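# Drop the held pin into the bin matching its paint

## Task

Find which colour the paint mark on the held pin has, and get the pin into the bin of that same colour so it lies flat on the bin floor (releasing it from a little above the bin is allowed). The pin must stay there with no help from the robot, so open the hand and pull away, then declare the job finished.

## Robot and tools

Robot: a single arm ending in a five-finger right hand. At the start the hand already grips the pin. A reference image of the hand may be viewed with show_instructions (no arguments; it moves nothing).

Frames. Results report the hand point's pose in the scene frame: origin on the table top under the arm base, +z up, +y to the left when looking along +x; position in metres, orientation as quaternion wxyz. Reported position can be somewhat off, more so far out. The hand point sits 0.05 m in front of the palm, where index pad and thumb tip meet in a pinch. Its own axes: +z along the straightened fingers, +y out of the palm, +x across the palm toward the little finger. Straight fingers extend 0.06-0.07 m past the point along +z. A wrist bracket on the little-finger side protrudes 0.03 m beyond the point along +y and 0.11 m across the palm and can collide with things.

The row (14 numbers, each in [-1, 1]), in this order: dx, dy, dz, rx, ry, rz, little, ring, middle, index, thumb_bend, thumb_turn, force_limit, speed. The first six are an offset, not a pose: a target expressed relative to the hand point's pose in the most recent result that showed it (before any such result, or for later calls inside one reply, relative to where the robot is when the action begins), measured along the hand point's own axes. Scale: 1.0 equals 0.6 m for dx, dy, dz and 180 degrees for rx, ry, rz, which form one rotation vector. All zeros therefore pulls the hand back to that reference pose; it is not a pause. The five finger numbers are absolute targets: +1 open/straight, -1 curled into the palm; for thumb_turn +1 sits beside the palm and -1 sits opposite the fingers. A pinch is roughly index -0.22, thumb_bend -0.75, thumb_turn -0.57. force_limit maps -1..+1 to about 0..10 N at the fingertip (0..15 N for both thumb motors) and only stops closing motion. speed maps -1..+1 from near zero to full (full travel in 0.6 s). For a soft grip close at speed -0.9 or lower.

Tools.
execute_actions: argument actions is a list holding at most one item. Empty list: just returns the state. {"rows": [[14 numbers], ...], "steps": n}: up to 15 rows and up to 15 steps of 1/30 s (default 15); each row runs one step, the last one repeating to fill the steps; every row is measured from the same reference pose. {"steps": n} alone is a wait of up to 300 steps counted from the previous result. Optional pictures (boolean) toggles camera images. A refused call sends nothing.
move: target is one 14-number row as above (offset, same reference rules); speed is the path's top speed in m/s, 0.002 to 0.5, default 0.25, with turning capped at twice that in rad/s. The hand follows a straight path lasting 0.5-10 s (longer ones stop early) and does not slow for obstacles. Its result adds a move: line giving the ending (done, off_target, moving, held, fault) and any limits (paced = sent pose clipped; held = some steps blocked by the clearance check, after which the arm may lurch fast), plus distance from target.
wait: seconds from 0 to 10; nothing new is sent.
zoom_image: camera is one of cam_head_left, cam_head_right, cam_high, cam_low, cam_wrist; region [x0, y0, x1, y1] in pixels, top-left origin, at most 504 x 504. All images are 672x504. Useful for reading the paint colour on the pin and bin colours.
finished_scene: scene is the current scene's number; ends it irreversibly and reports success. Replying without any tool call also ends things, so always call a tool.

Motion behaviour. Each control step the commanded pose is clamped to within 70 mm and 16 degrees of the measured pose; position is favoured over orientation. Tracking is loose: moves usually stop a centimetre or more short, mostly too low, and turns can shift the point. The elbow may sag under load so the hand creeps lower with each action; correct for it. Prefer a few large moves over many small ones. After an action ends the arm continues only to the last clamped pose, so check the reported pose and send the remainder. The simulation keeps running while you compose a reply; fingers still in motion keep going. A result with nothing pending shows a Hand target line.

Result lines. hand_measured, hand_stopped_by, hand_load_n each give six values in motor order. hand_stopped_by words: moving, target, force, stalled, fault (dead motor). hand_load_n is fingertip load, positive when pushed open; loads near zero mean the grip is lost. A "pose unreachable" line and HELD marks mean the clearance check altered or blocked a step (the base's mounting block counts as arm). FAULT or OVER-TEMPERATURE FAULT lines mean the arm stopped; MOTOR HOT warns from 85 °C; holding loads heats motors. Joint limits (rad): waist ±2.880, shoulder 0 to 3.142, elbow 0 to 3.019, wrist pitch -1.693 to 1.571, wrist yaw ±1.571, wrist roll ±2.094.

Suggested order: look and zoom to identify the mark's colour and the matching bin; move above that bin at moderate speed, lower until just over its floor; open the fingers (send more open targets than hand_measured) so the pin falls flat; raise the hand clear; confirm in images that the pin lies flat inside; then call finished_scene.

Avoid: knocking anything off the table, fast impacts, pressing hard into bins or the table, dropping the pin from high up or outside the bin, and leaving the pin propped by the hand. Loose objects may get nudged occasionally, so recheck before finishing.

Each tool is called after "Request:" as name([rows], argument=value, ...), one row to a line, values as JSON.

Reference images:

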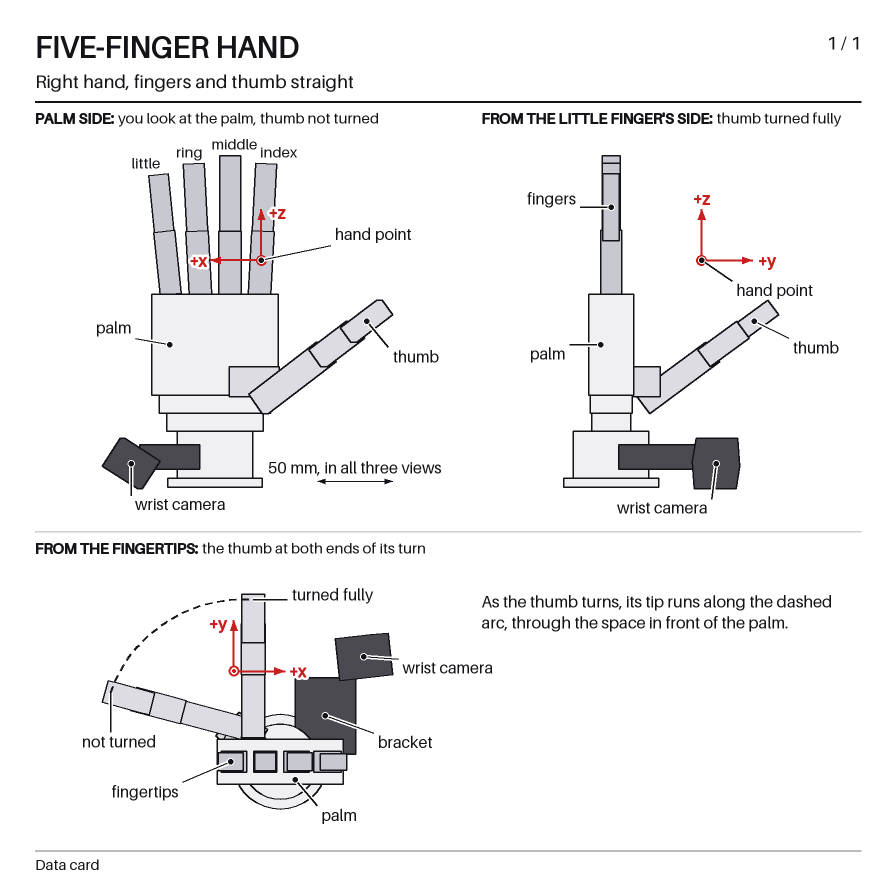

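## Session

Request:
execute_actions(actions=[])

Scene clock: 0.00 s of 4800.00 s.
end_effector_position=(+0.4500, +0.0335, +0.3008) hand_measured=(+1.000, +1.000, +1.000, -0.158, -0.750, -0.550) hand_load_n=(+0.0, +0.0, +0.0, +5.5, +0.5, +0.0) hand_stopped_by=(target, target, target, target, target, target) hand_force_limit=0.00 hand_speed=-0.80 end_effector_quat_wxyz=(+0.509, -0.532, +0.493, -0.463)
Joint positions: [-0.095  0.832  0.581  0.204 -0.146  0.009]
Joint velocities: [-0.015 -0.005 -0.022 -0.017  0.007  0.007]
Hand target: +0.454, +0.033, +0.315; +0.515, -0.526, +0.487, -0.470

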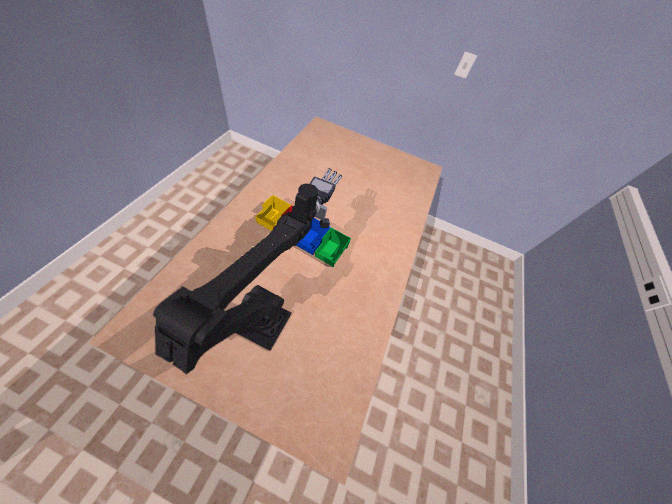

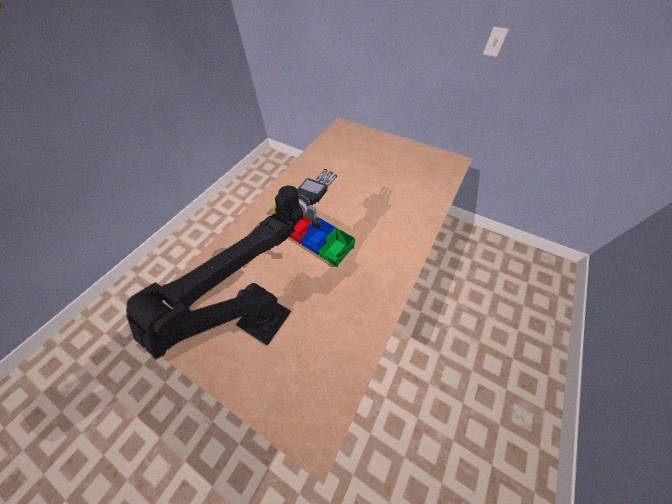

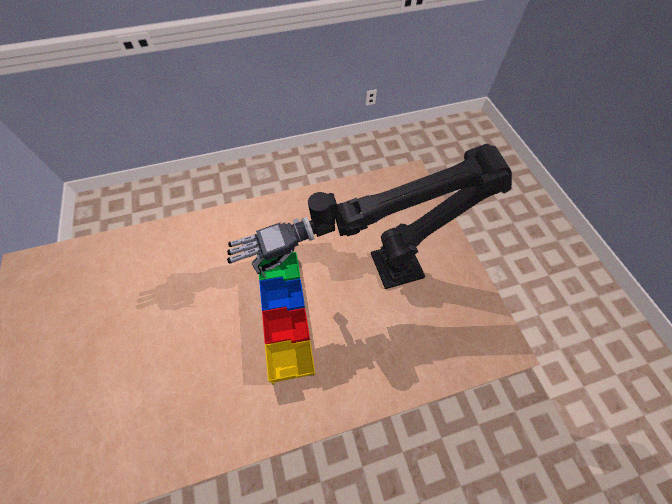

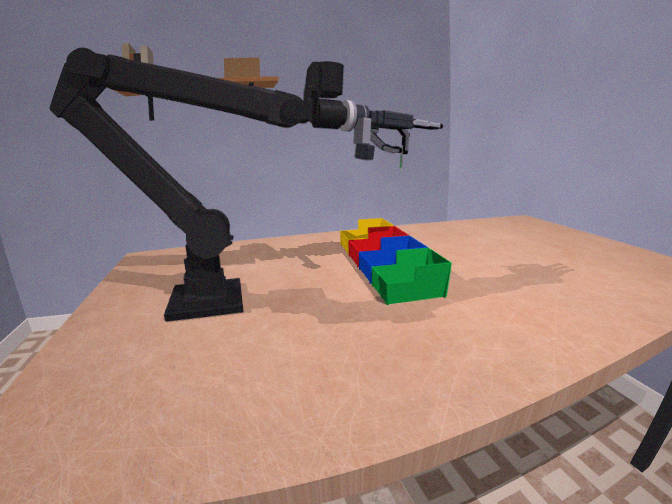

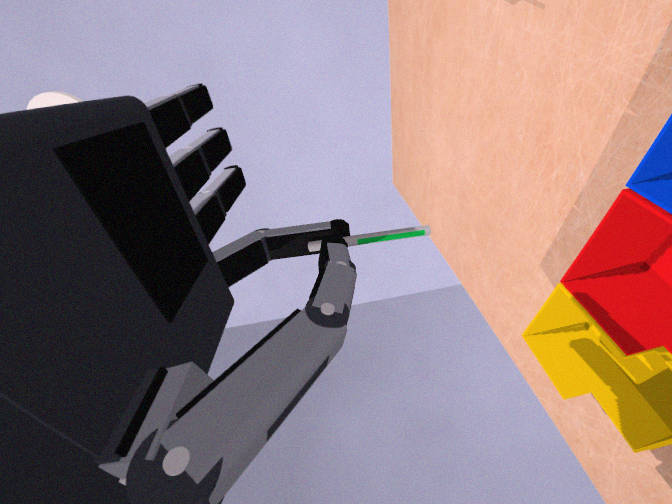

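Request:
move(target=[0.223,0.24,-0.04,0,0,0,1,1,1,-0.2,-0.75,-0.55,0,-0.9], speed=0.15)

Scene clock: 4.93 s of 4800.00 s.
end_effector_position=(+0.4303, -0.0959, +0.1546) hand_measured=(+1.000, +1.000, +1.000, -0.158, -0.750, -0.550) hand_load_n=(+0.0, +0.0, +0.0, +5.5, +0.5, +0.0) hand_stopped_by=(target, target, target, force, target, target) hand_force_limit=0.00 hand_speed=-0.90 end_effector_quat_wxyz=(+0.510, -0.534, +0.496, -0.456)
Joint positions: [-0.576  1.245  0.37   0.805 -0.634 -0.017]
Joint velocities: [-0.005  0.005 -0.002 -0.012 -0.066  0.051]
Hand target: +0.430, -0.101, +0.154; +0.508, -0.533, +0.493, -0.464
Off the commanded pose: 0.006 m, 1 deg.
After step 90, 0.13 s passed at rest.
move: done
camera_calibration (this result's frames):
cam_wrist: T_world_to_cam=[[-0.0938627, 0.135947, -0.98626, 0.209621], [-0.631355, 0.757835, 0.164547, 0.314175], [0.769792, 0.638125, 0.0146984, -0.139191], [0, 0, 0, 1]] pos_world=[0.32518, -0.177769, 0.157091]

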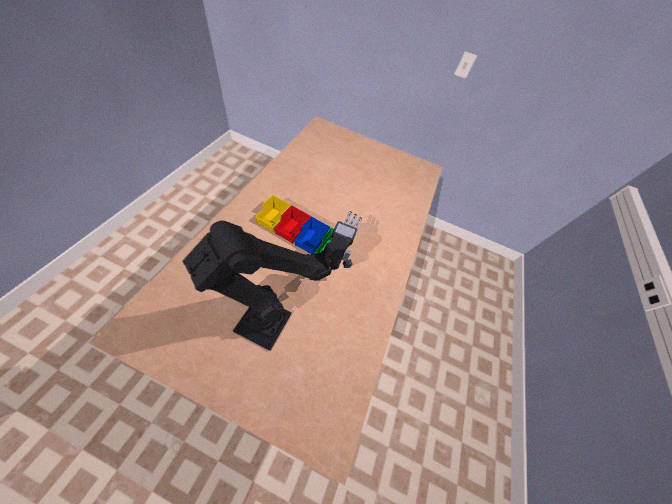

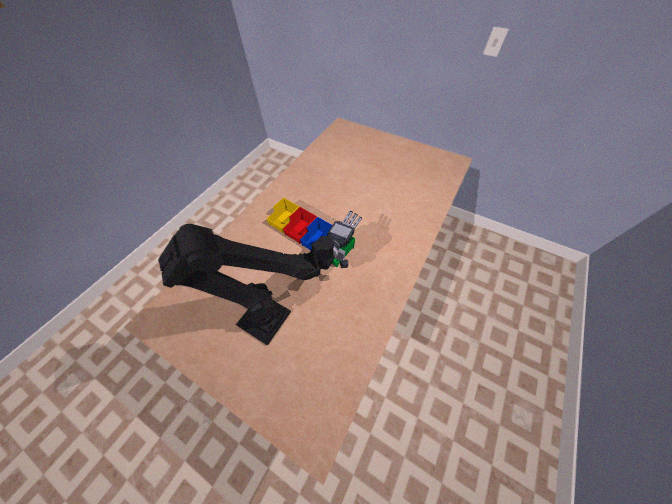

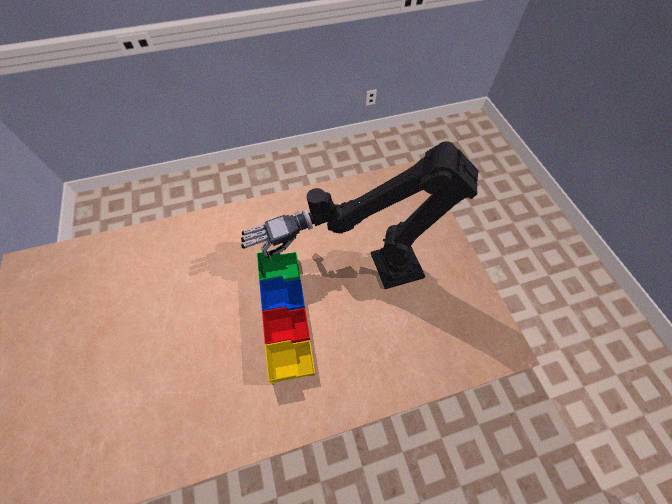

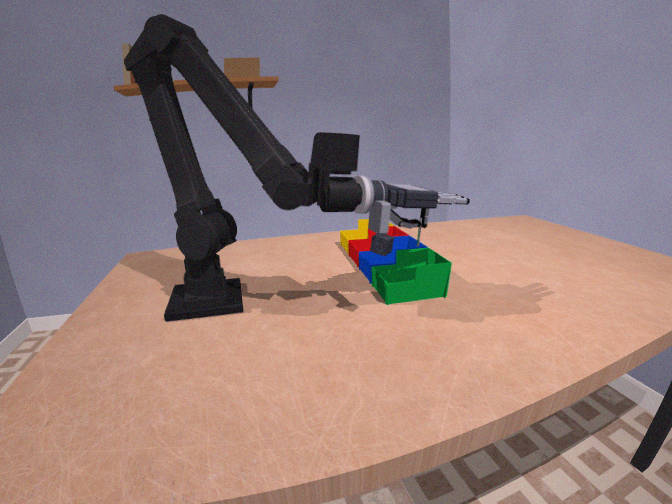

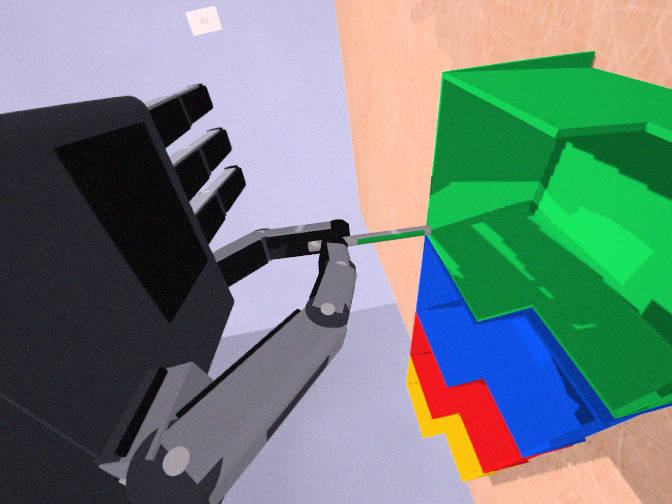

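Inside; lower.

Request:
move(target=[0,0.07,-0.025,0,0,0,1,1,1,-0.2,-0.75,-0.55,0,-0.9], speed=0.08)

Scene clock: 7.60 s of 4800.00 s.
end_effector_position=(+0.4142, -0.0900, +0.1148) hand_measured=(+1.000, +1.000, +1.000, -0.158, -0.750, -0.550) hand_load_n=(+0.0, +0.0, +0.0, +5.5, +0.5, +0.0) hand_stopped_by=(target, target, target, force, target, target) hand_force_limit=0.00 hand_speed=-0.90 end_effector_quat_wxyz=(+0.513, -0.537, +0.496, -0.449)
Joint positions: [-0.594  1.37   0.298  0.992 -0.665 -0.017]
Joint velocities: [-0.015  0.005 -0.012  0.007 -0.022 -0.066]
Hand target: +0.413, -0.096, +0.113; +0.510, -0.535, +0.496, -0.456
Off the commanded pose: 0.007 m, 1 deg.
move: done
camera_calibration (this result's frames):
cam_wrist: T_world_to_cam=[[-0.102852, 0.14183, -0.984533, 0.172166], [-0.639749, 0.748476, 0.174657, 0.30759], [0.761671, 0.647818, 0.0137534, -0.125601], [0, 0, 0, 1]] pos_world=[0.310154, -0.173275, 0.117508]

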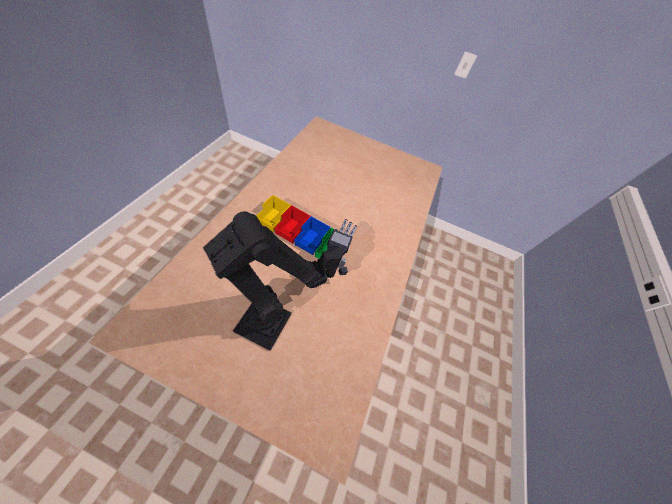

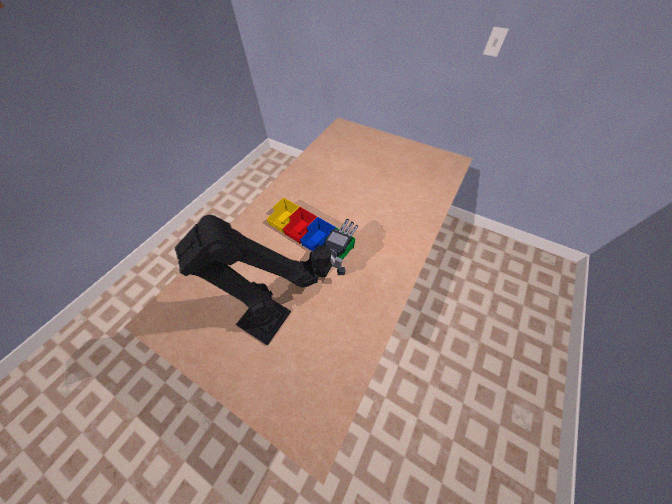

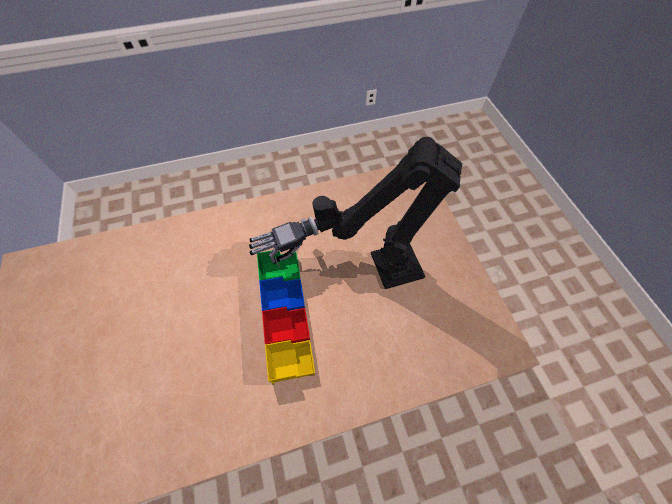

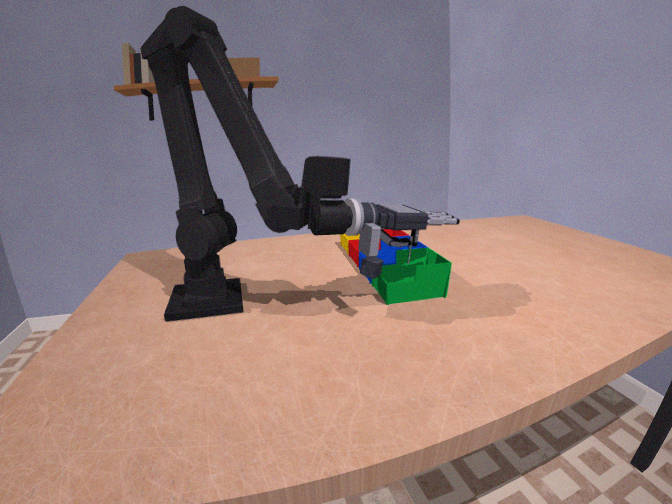

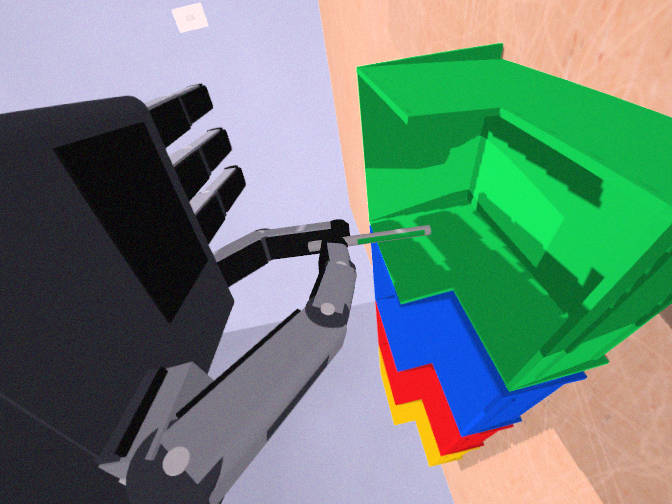

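Request:
execute_actions([
  {"rows":[[0,0,0,0,0,0,1,1,1,0.6,-0.75,-0.55,0,0]]},
], pictures=false)

Request:
move(target=[0.1,-0.2,0,0,0,0,1,1,1,0.6,-0.75,-0.55,0,0], speed=0.15)

Request:
zoom_image(camera="cam_high", region=[230,220,330,300])

Scene clock: 10.00 s of 4800.00 s.
end_effector_position=(+0.4143, -0.0901, +0.1152) hand_measured=(+1.000, +1.000, +1.000, +0.502, -0.750, -0.550) hand_load_n=(+0.0, +0.0, +0.0, +0.0, +0.0, +0.0) hand_stopped_by=(target, target, target, moving, target, target) hand_force_limit=0.00 hand_speed=0.00 end_effector_quat_wxyz=(+0.513, -0.537, +0.496, -0.450)
Joint positions: [-0.594  1.37   0.298  0.993 -0.665 -0.017]
Joint velocities: [ 0.005 -0.005  0.007 -0.002 -0.066  0.007]
Hand target: +0.414, -0.090, +0.115; +0.513, -0.537, +0.496, -0.449
Off the commanded pose: 0.000 m, 0 deg.
Steps of this call (steps 1 to 57: nothing new was sent; steps 58 to 72: all 15 steps of this action). Readings (end_effector_position | what the end effector reports):
58: (+0.4143, -0.0901, +0.1152) | hand_measured=(+1.000, +1.000, +1.000, -0.158, -0.750, -0.550) hand_load_n=(+0.0, +0.0, +0.0, +5.5, +0.5, +0.0) hand_stopped_by=(target, target, target, moving, target, target) hand_force_limit=0.00 hand_speed=0.00
59: (+0.4143, -0.0901, +0.1152) | hand_measured=(+1.000, +1.000, +1.000, -0.158, -0.750, -0.550) hand_load_n=(+0.0, +0.0, +0.0, +5.5, +0.5, +0.0) hand_stopped_by=(target, target, target, moving, target, target) hand_force_limit=0.00 hand_speed=0.00
61: (+0.4143, -0.0901, +0.1152) | hand_measured=(+1.000, +1.000, +1.000, -0.110, -0.750, -0.550) hand_load_n=(+0.0, +0.0, +0.0, +0.0, +0.0, +0.0) hand_stopped_by=(target, target, target, moving, target, target) hand_force_limit=0.00 hand_speed=0.00
65: (+0.4143, -0.0901, +0.1152) | hand_measured=(+1.000, +1.000, +1.000, +0.114, -0.750, -0.550) hand_load_n=(+0.0, +0.0, +0.0, +0.0, +0.0, +0.0) hand_stopped_by=(target, target, target, moving, target, target) hand_force_limit=0.00 hand_speed=0.00
72: the state above

Scene clock: 11.50 s of 4800.00 s.
end_effector_position=(+0.4221, -0.1419, +0.2171) hand_measured=(+1.000, +1.000, +1.000, +0.600, -0.750, -0.550) hand_load_n=(+0.0, +0.0, +0.0, +0.0, +0.0, +0.0) hand_stopped_by=(target, target, target, target, target, target) hand_force_limit=0.00 hand_speed=0.00 end_effector_quat_wxyz=(+0.517, -0.538, +0.504, -0.436)
Joint positions: [-0.732  1.128  0.529  0.484 -0.812 -0.026]
Joint velocities: [ 0.005 -0.005 -0.002 -0.022  0.022  0.037]
Hand target: +0.426, -0.152, +0.234; +0.513, -0.537, +0.496, -0.450
Off the commanded pose: 0.020 m, 2 deg.
move: off_target
camera_calibration (this result's frames):
cam_wrist: T_world_to_cam=[[-0.122821, 0.163548, -0.97886, 0.29124], [-0.643045, 0.738153, 0.204016, 0.327134], [0.755915, 0.654509, 0.0145076, -0.0962103], [0, 0, 0, 1]] pos_world=[0.318859, -0.226136, 0.219738]

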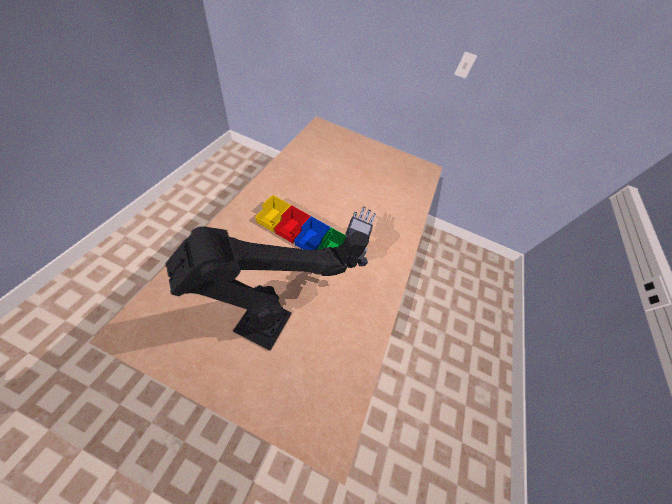

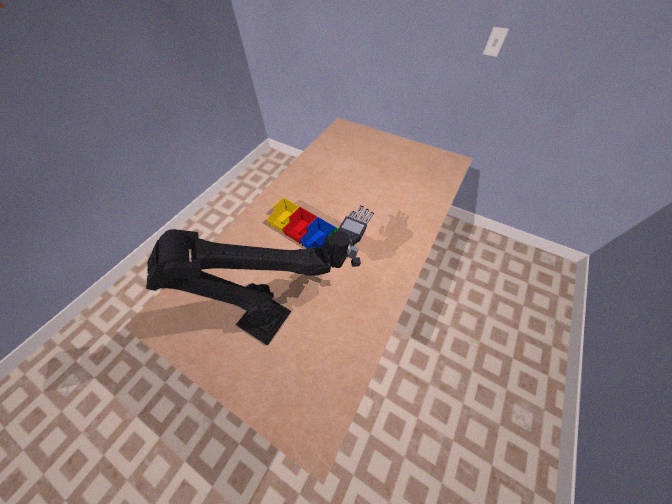

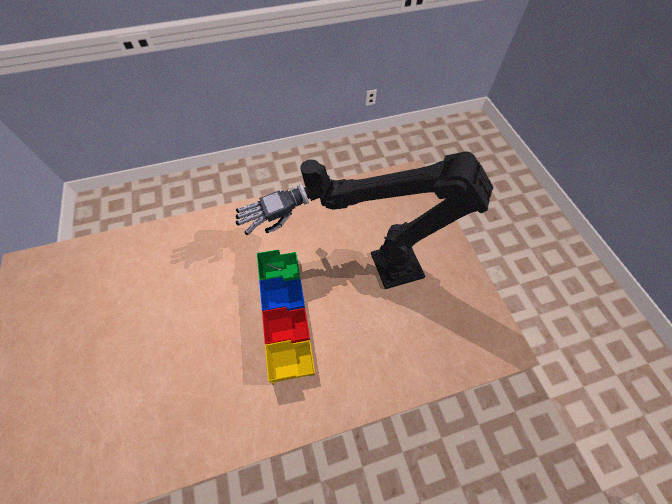

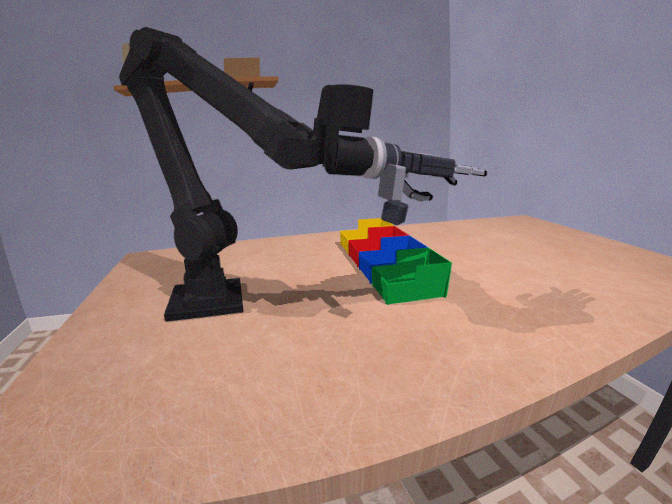

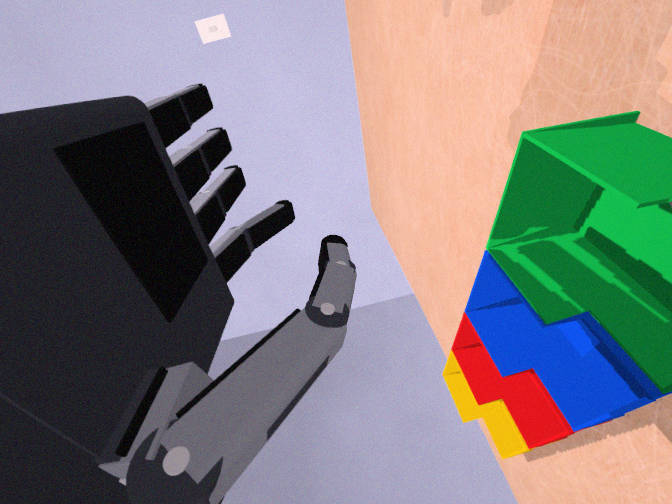

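Region (230, 220, 330, 300) of cam_high's 672x504 image, scaled by 5.040, with more detail than that image has; it fills the top 403 rows of this view, and the rest is white.

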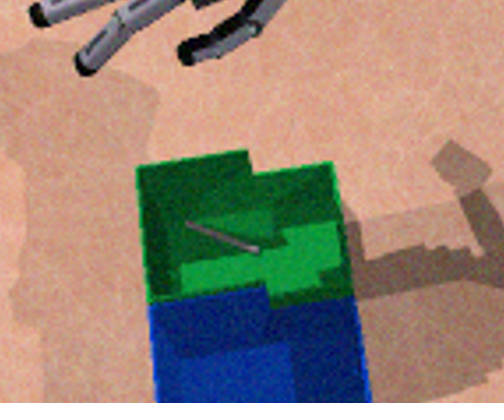

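Request:
finished_scene(scene=1)

The scene is finished: the task was done.


## Next scene

The same job, from a new start.

Request:
execute_actions(actions=[])

Scene clock: 0.00 s of 4800.00 s.
end_effector_position=(+0.4507, +0.0043, +0.3436) hand_measured=(+1.000, +1.000, +1.000, -0.158, -0.750, -0.550) hand_load_n=(+0.0, +0.0, +0.0, +5.5, +0.5, +0.0) hand_stopped_by=(target, target, target, target, target, target) hand_force_limit=0.00 hand_speed=-0.80 end_effector_quat_wxyz=(+0.503, -0.495, +0.473, -0.528)
Joint positions: [-0.136  0.788  0.598  0.26  -0.101 -0.033]
Joint velocities: [-0.005  0.005  0.002  0.007 -0.007  0.007]
Hand target: +0.454, +0.004, +0.360; +0.509, -0.489, +0.465, -0.535
camera_calibration (this result's frames):
cam_wrist: T_world_to_cam=[[0.0447318, 0.078742, -0.995891, 0.325454], [-0.571287, 0.819816, 0.0391602, 0.235757], [0.819531, 0.567188, 0.0816561, -0.266709], [0, 0, 0, 1]] pos_world=[0.338703, -0.0676307, 0.336662]

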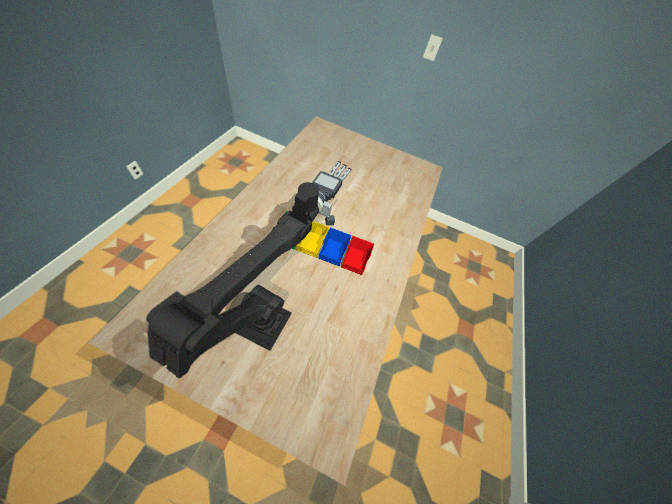

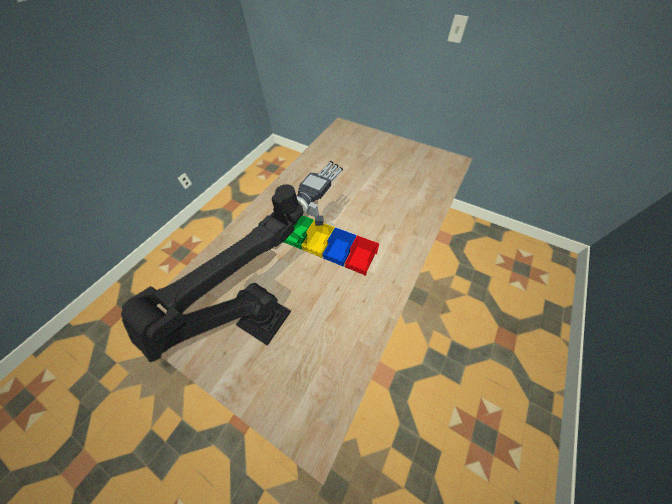

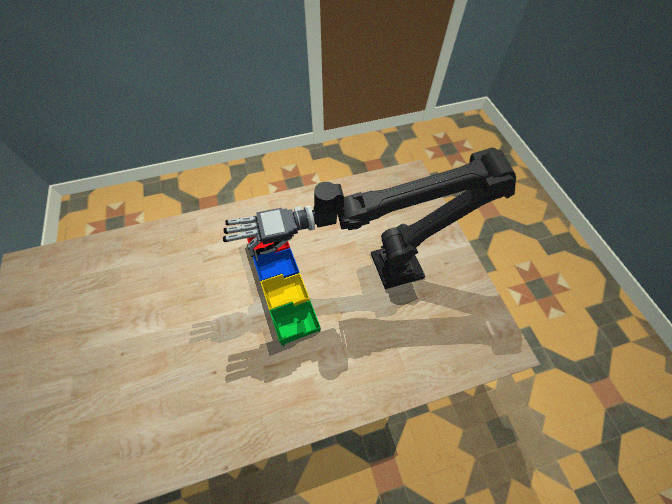

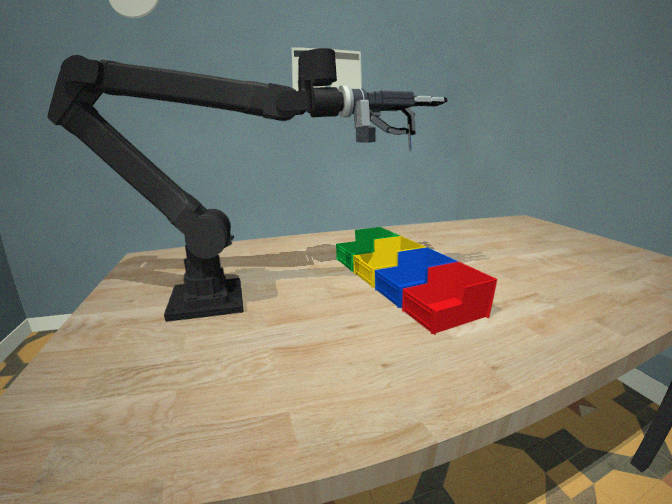

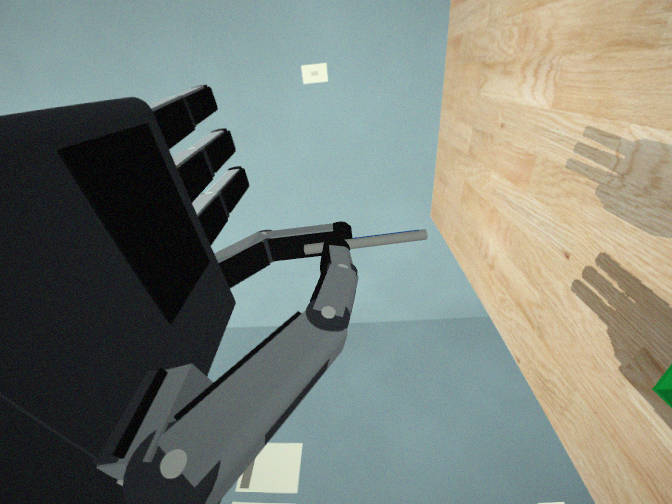

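Request:
zoom_image(camera="cam_wrist", region=[330,200,450,270])

Region (330, 200, 450, 270) of cam_wrist's 672x504 image, scaled by 4.200, with more detail than that image has; it fills the top 294 rows of this view, and the rest is white.

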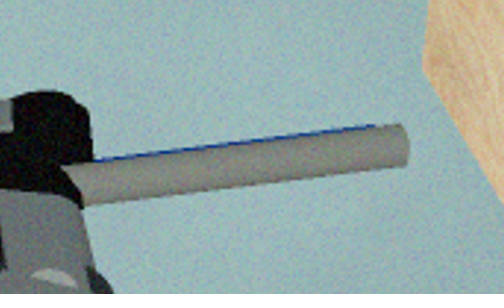

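Request:
move(target=[0.153,0.365,-0.066,0,0,0,1,1,1,-0.2,-0.75,-0.55,0,-0.9], speed=0.15)

Scene clock: 4.77 s of 4800.00 s.
end_effector_position=(+0.4281, -0.0930, +0.1212) hand_measured=(+1.000, +1.000, +1.000, -0.158, -0.750, -0.550) hand_load_n=(+0.0, +0.0, +0.0, +5.5, +0.5, +0.0) hand_stopped_by=(target, target, target, force, target, target) hand_force_limit=0.00 hand_speed=-0.90 end_effector_quat_wxyz=(+0.500, -0.503, +0.472, -0.524)
Joint positions: [-0.524  1.482  0.262  1.282 -0.497 -0.017]
Joint velocities: [-0.005  0.005  0.002 -0.012  0.007 -0.007]
Hand target: +0.427, -0.096, +0.123; +0.502, -0.497, +0.472, -0.528
Off the commanded pose: 0.008 m, 1 deg.
move: done
camera_calibration (this result's frames):
cam_wrist: T_world_to_cam=[[0.0299979, 0.0718058, -0.996967, 0.118418], [-0.577642, 0.815243, 0.0413364, 0.313412], [0.815739, 0.574651, 0.0659337, -0.17063], [0, 0, 0, 1]] pos_world=[0.316677, -0.165957, 0.116354]

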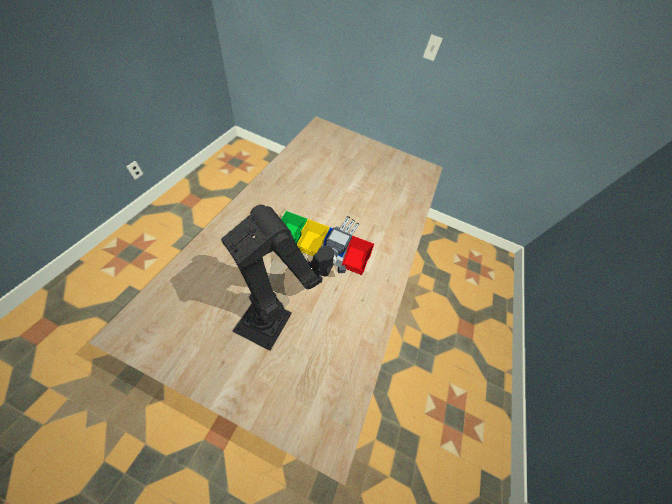

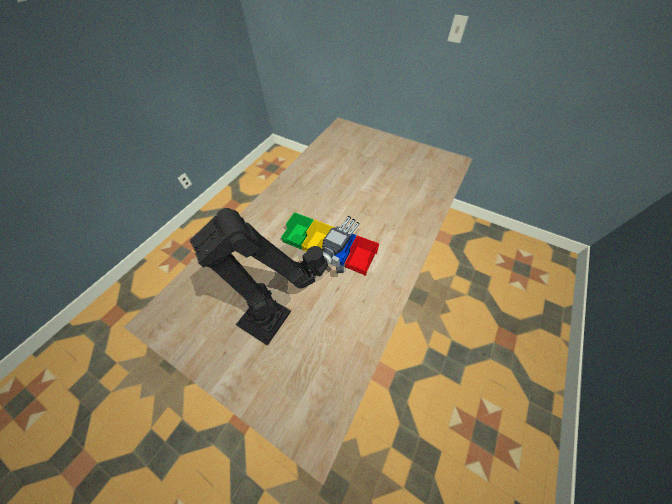

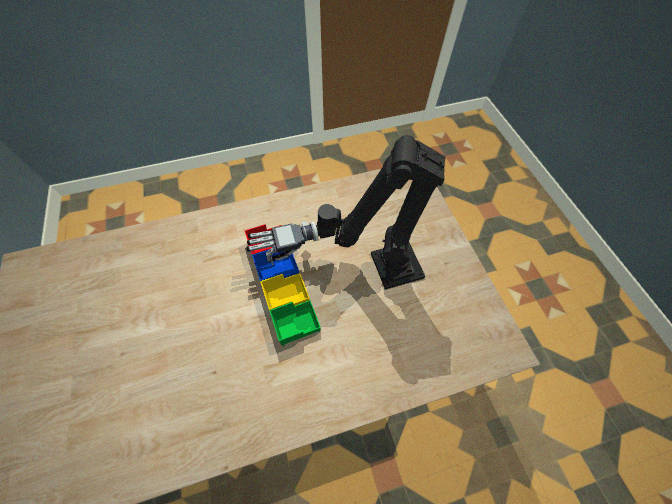

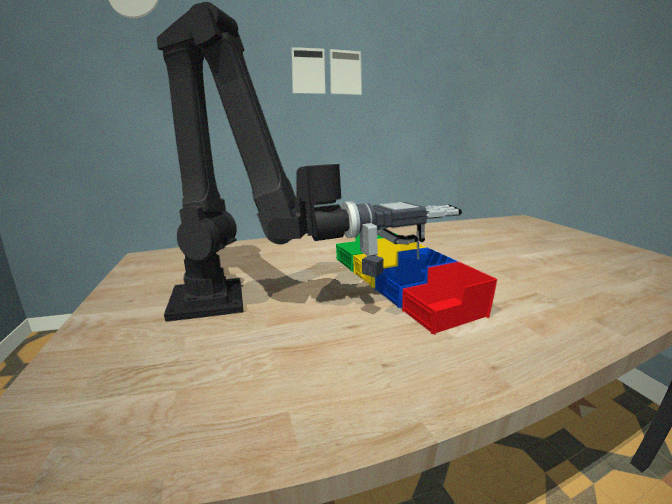

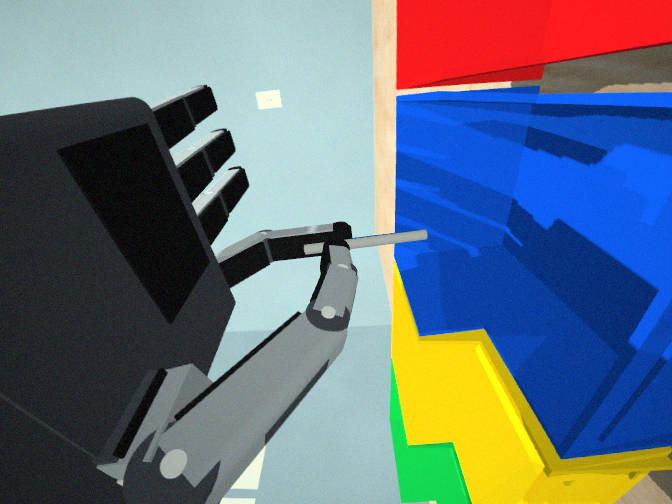

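Request:
execute_actions([
  {"rows":[[0,0,0,0,0,0,1,1,1,0.6,-0.75,-0.55,0,0]]},
], pictures=false)

Request:
move(target=[0.1,-0.2,0,0,0,0,1,1,1,0.6,-0.75,-0.55,0,0], speed=0.15)

Request:
zoom_image(camera="cam_high", region=[230,220,330,300])

Scene clock: 7.27 s of 4800.00 s.
end_effector_position=(+0.4281, -0.0930, +0.1212) hand_measured=(+1.000, +1.000, +1.000, +0.502, -0.750, -0.550) hand_load_n=(+0.0, +0.0, +0.0, +0.0, +0.0, +0.0) hand_stopped_by=(target, target, target, moving, target, target) hand_force_limit=0.00 hand_speed=0.00 end_effector_quat_wxyz=(+0.501, -0.502, +0.472, -0.524)
Joint positions: [-0.524  1.482  0.262  1.282 -0.497 -0.017]
Joint velocities: [ 0.015  0.005 -0.002  0.012  0.007 -0.022]
Hand target: +0.428, -0.093, +0.121; +0.500, -0.503, +0.472, -0.524
Off the commanded pose: 0.000 m, 0 deg.
Steps of this call (steps 1 to 60: nothing new was sent; steps 61 to 75: all 15 steps of this action). Readings (end_effector_position | what the end effector reports):
61: (+0.4281, -0.0930, +0.1212) | hand_measured=(+1.000, +1.000, +1.000, -0.158, -0.750, -0.550) hand_load_n=(+0.0, +0.0, +0.0, +5.5, +0.5, +0.0) hand_stopped_by=(target, target, target, moving, target, target) hand_force_limit=0.00 hand_speed=0.00
62: (+0.4281, -0.0930, +0.1212) | hand_measured=(+1.000, +1.000, +1.000, -0.158, -0.750, -0.550) hand_load_n=(+0.0, +0.0, +0.0, +5.5, +0.5, +0.0) hand_stopped_by=(target, target, target, moving, target, target) hand_force_limit=0.00 hand_speed=0.00
64: (+0.4281, -0.0930, +0.1212) | hand_measured=(+1.000, +1.000, +1.000, -0.110, -0.750, -0.550) hand_load_n=(+0.0, +0.0, +0.0, +0.0, +0.0, +0.0) hand_stopped_by=(target, target, target, moving, target, target) hand_force_limit=0.00 hand_speed=0.00
68: (+0.4281, -0.0930, +0.1212) | hand_measured=(+1.000, +1.000, +1.000, +0.114, -0.750, -0.550) hand_load_n=(+0.0, +0.0, +0.0, +0.0, +0.0, +0.0) hand_stopped_by=(target, target, target, moving, target, target) hand_force_limit=0.00 hand_speed=0.00
75: the state above

Scene clock: 8.77 s of 4800.00 s.
end_effector_position=(+0.4144, -0.1386, +0.2274) hand_measured=(+1.000, +1.000, +1.000, +0.600, -0.750, -0.550) hand_load_n=(+0.0, +0.0, +0.0, +0.0, +0.0, +0.0) hand_stopped_by=(target, target, target, target, target, target) hand_force_limit=0.00 hand_speed=0.00 end_effector_quat_wxyz=(+0.500, -0.508, +0.477, -0.515)
Joint positions: [-0.7    1.062  0.421  0.687 -0.681 -0.011]
Joint velocities: [-0.015 -0.015  0.007 -0.022  0.022  0.022]
Hand target: +0.419, -0.147, +0.246; +0.500, -0.503, +0.472, -0.524
Off the commanded pose: 0.020 m, 1 deg.
move: off_target
camera_calibration (this result's frames):
cam_wrist: T_world_to_cam=[[0.0096024, 0.0794426, -0.996793, 0.237405], [-0.582729, 0.810523, 0.0589837, 0.335715], [0.81261, 0.580294, 0.0540765, -0.1355], [0, 0, 0, 1]] pos_world=[0.30346, -0.212335, 0.224169]

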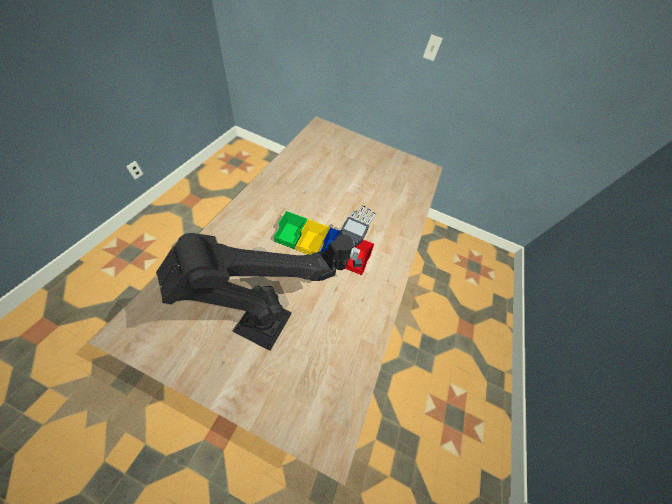

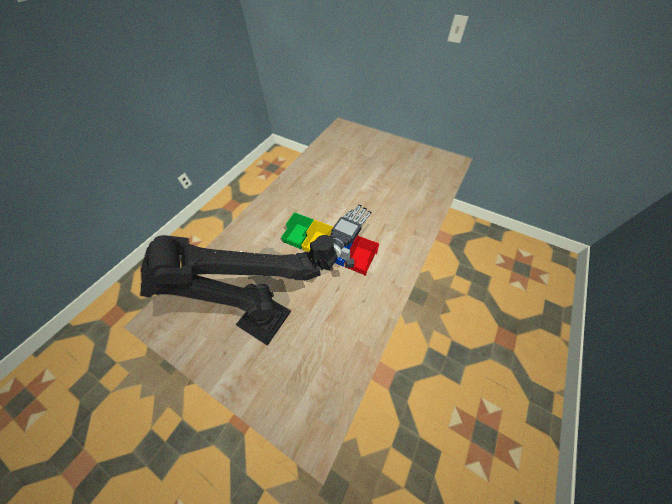

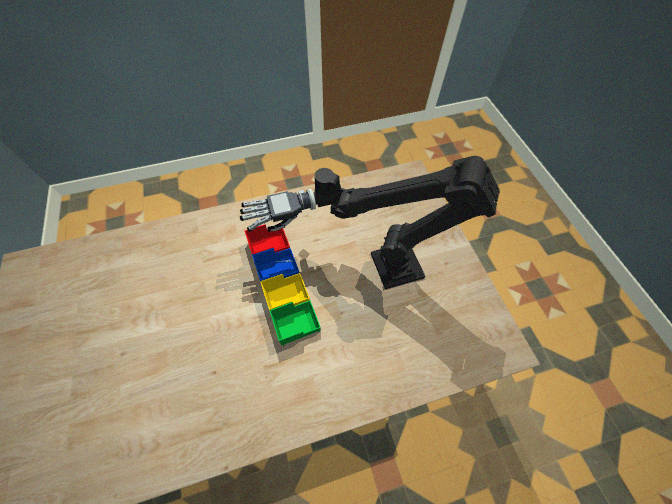

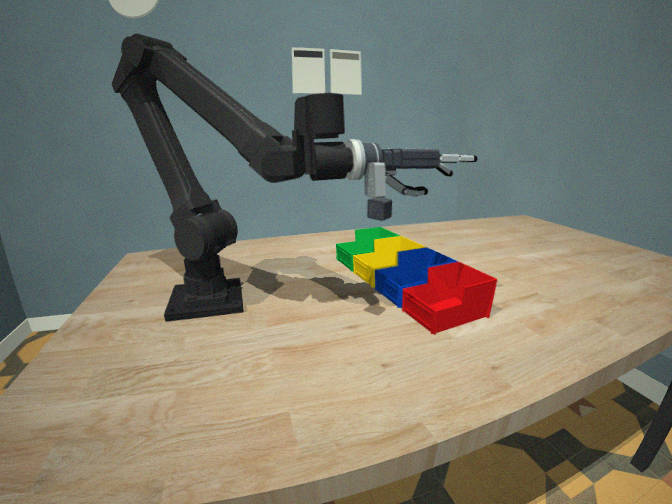

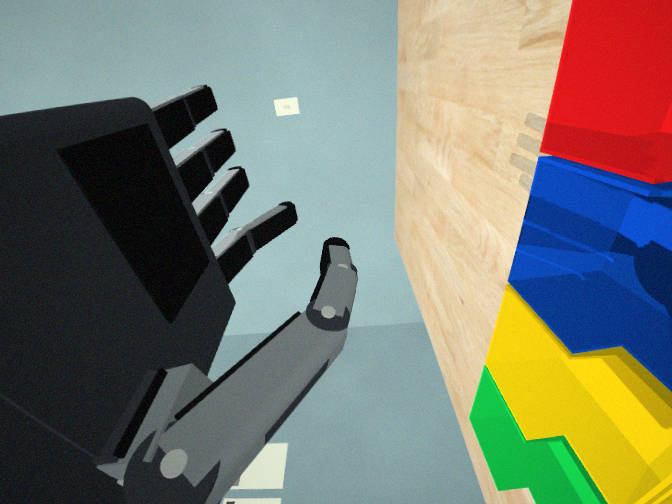

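Region (230, 220, 330, 300) of cam_high's 672x504 image, scaled by 5.040, with more detail than that image has; it fills the top 403 rows of this view, and the rest is white.

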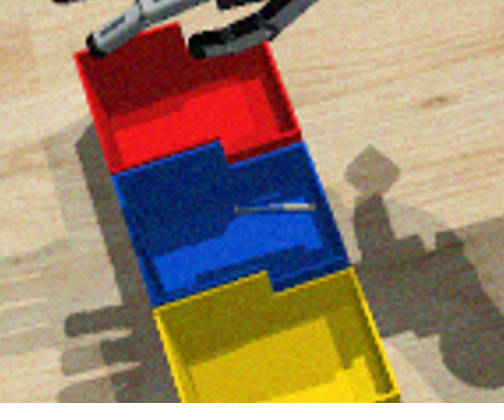

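Request:
finished_scene(scene=2)

The scene is finished: the task was done.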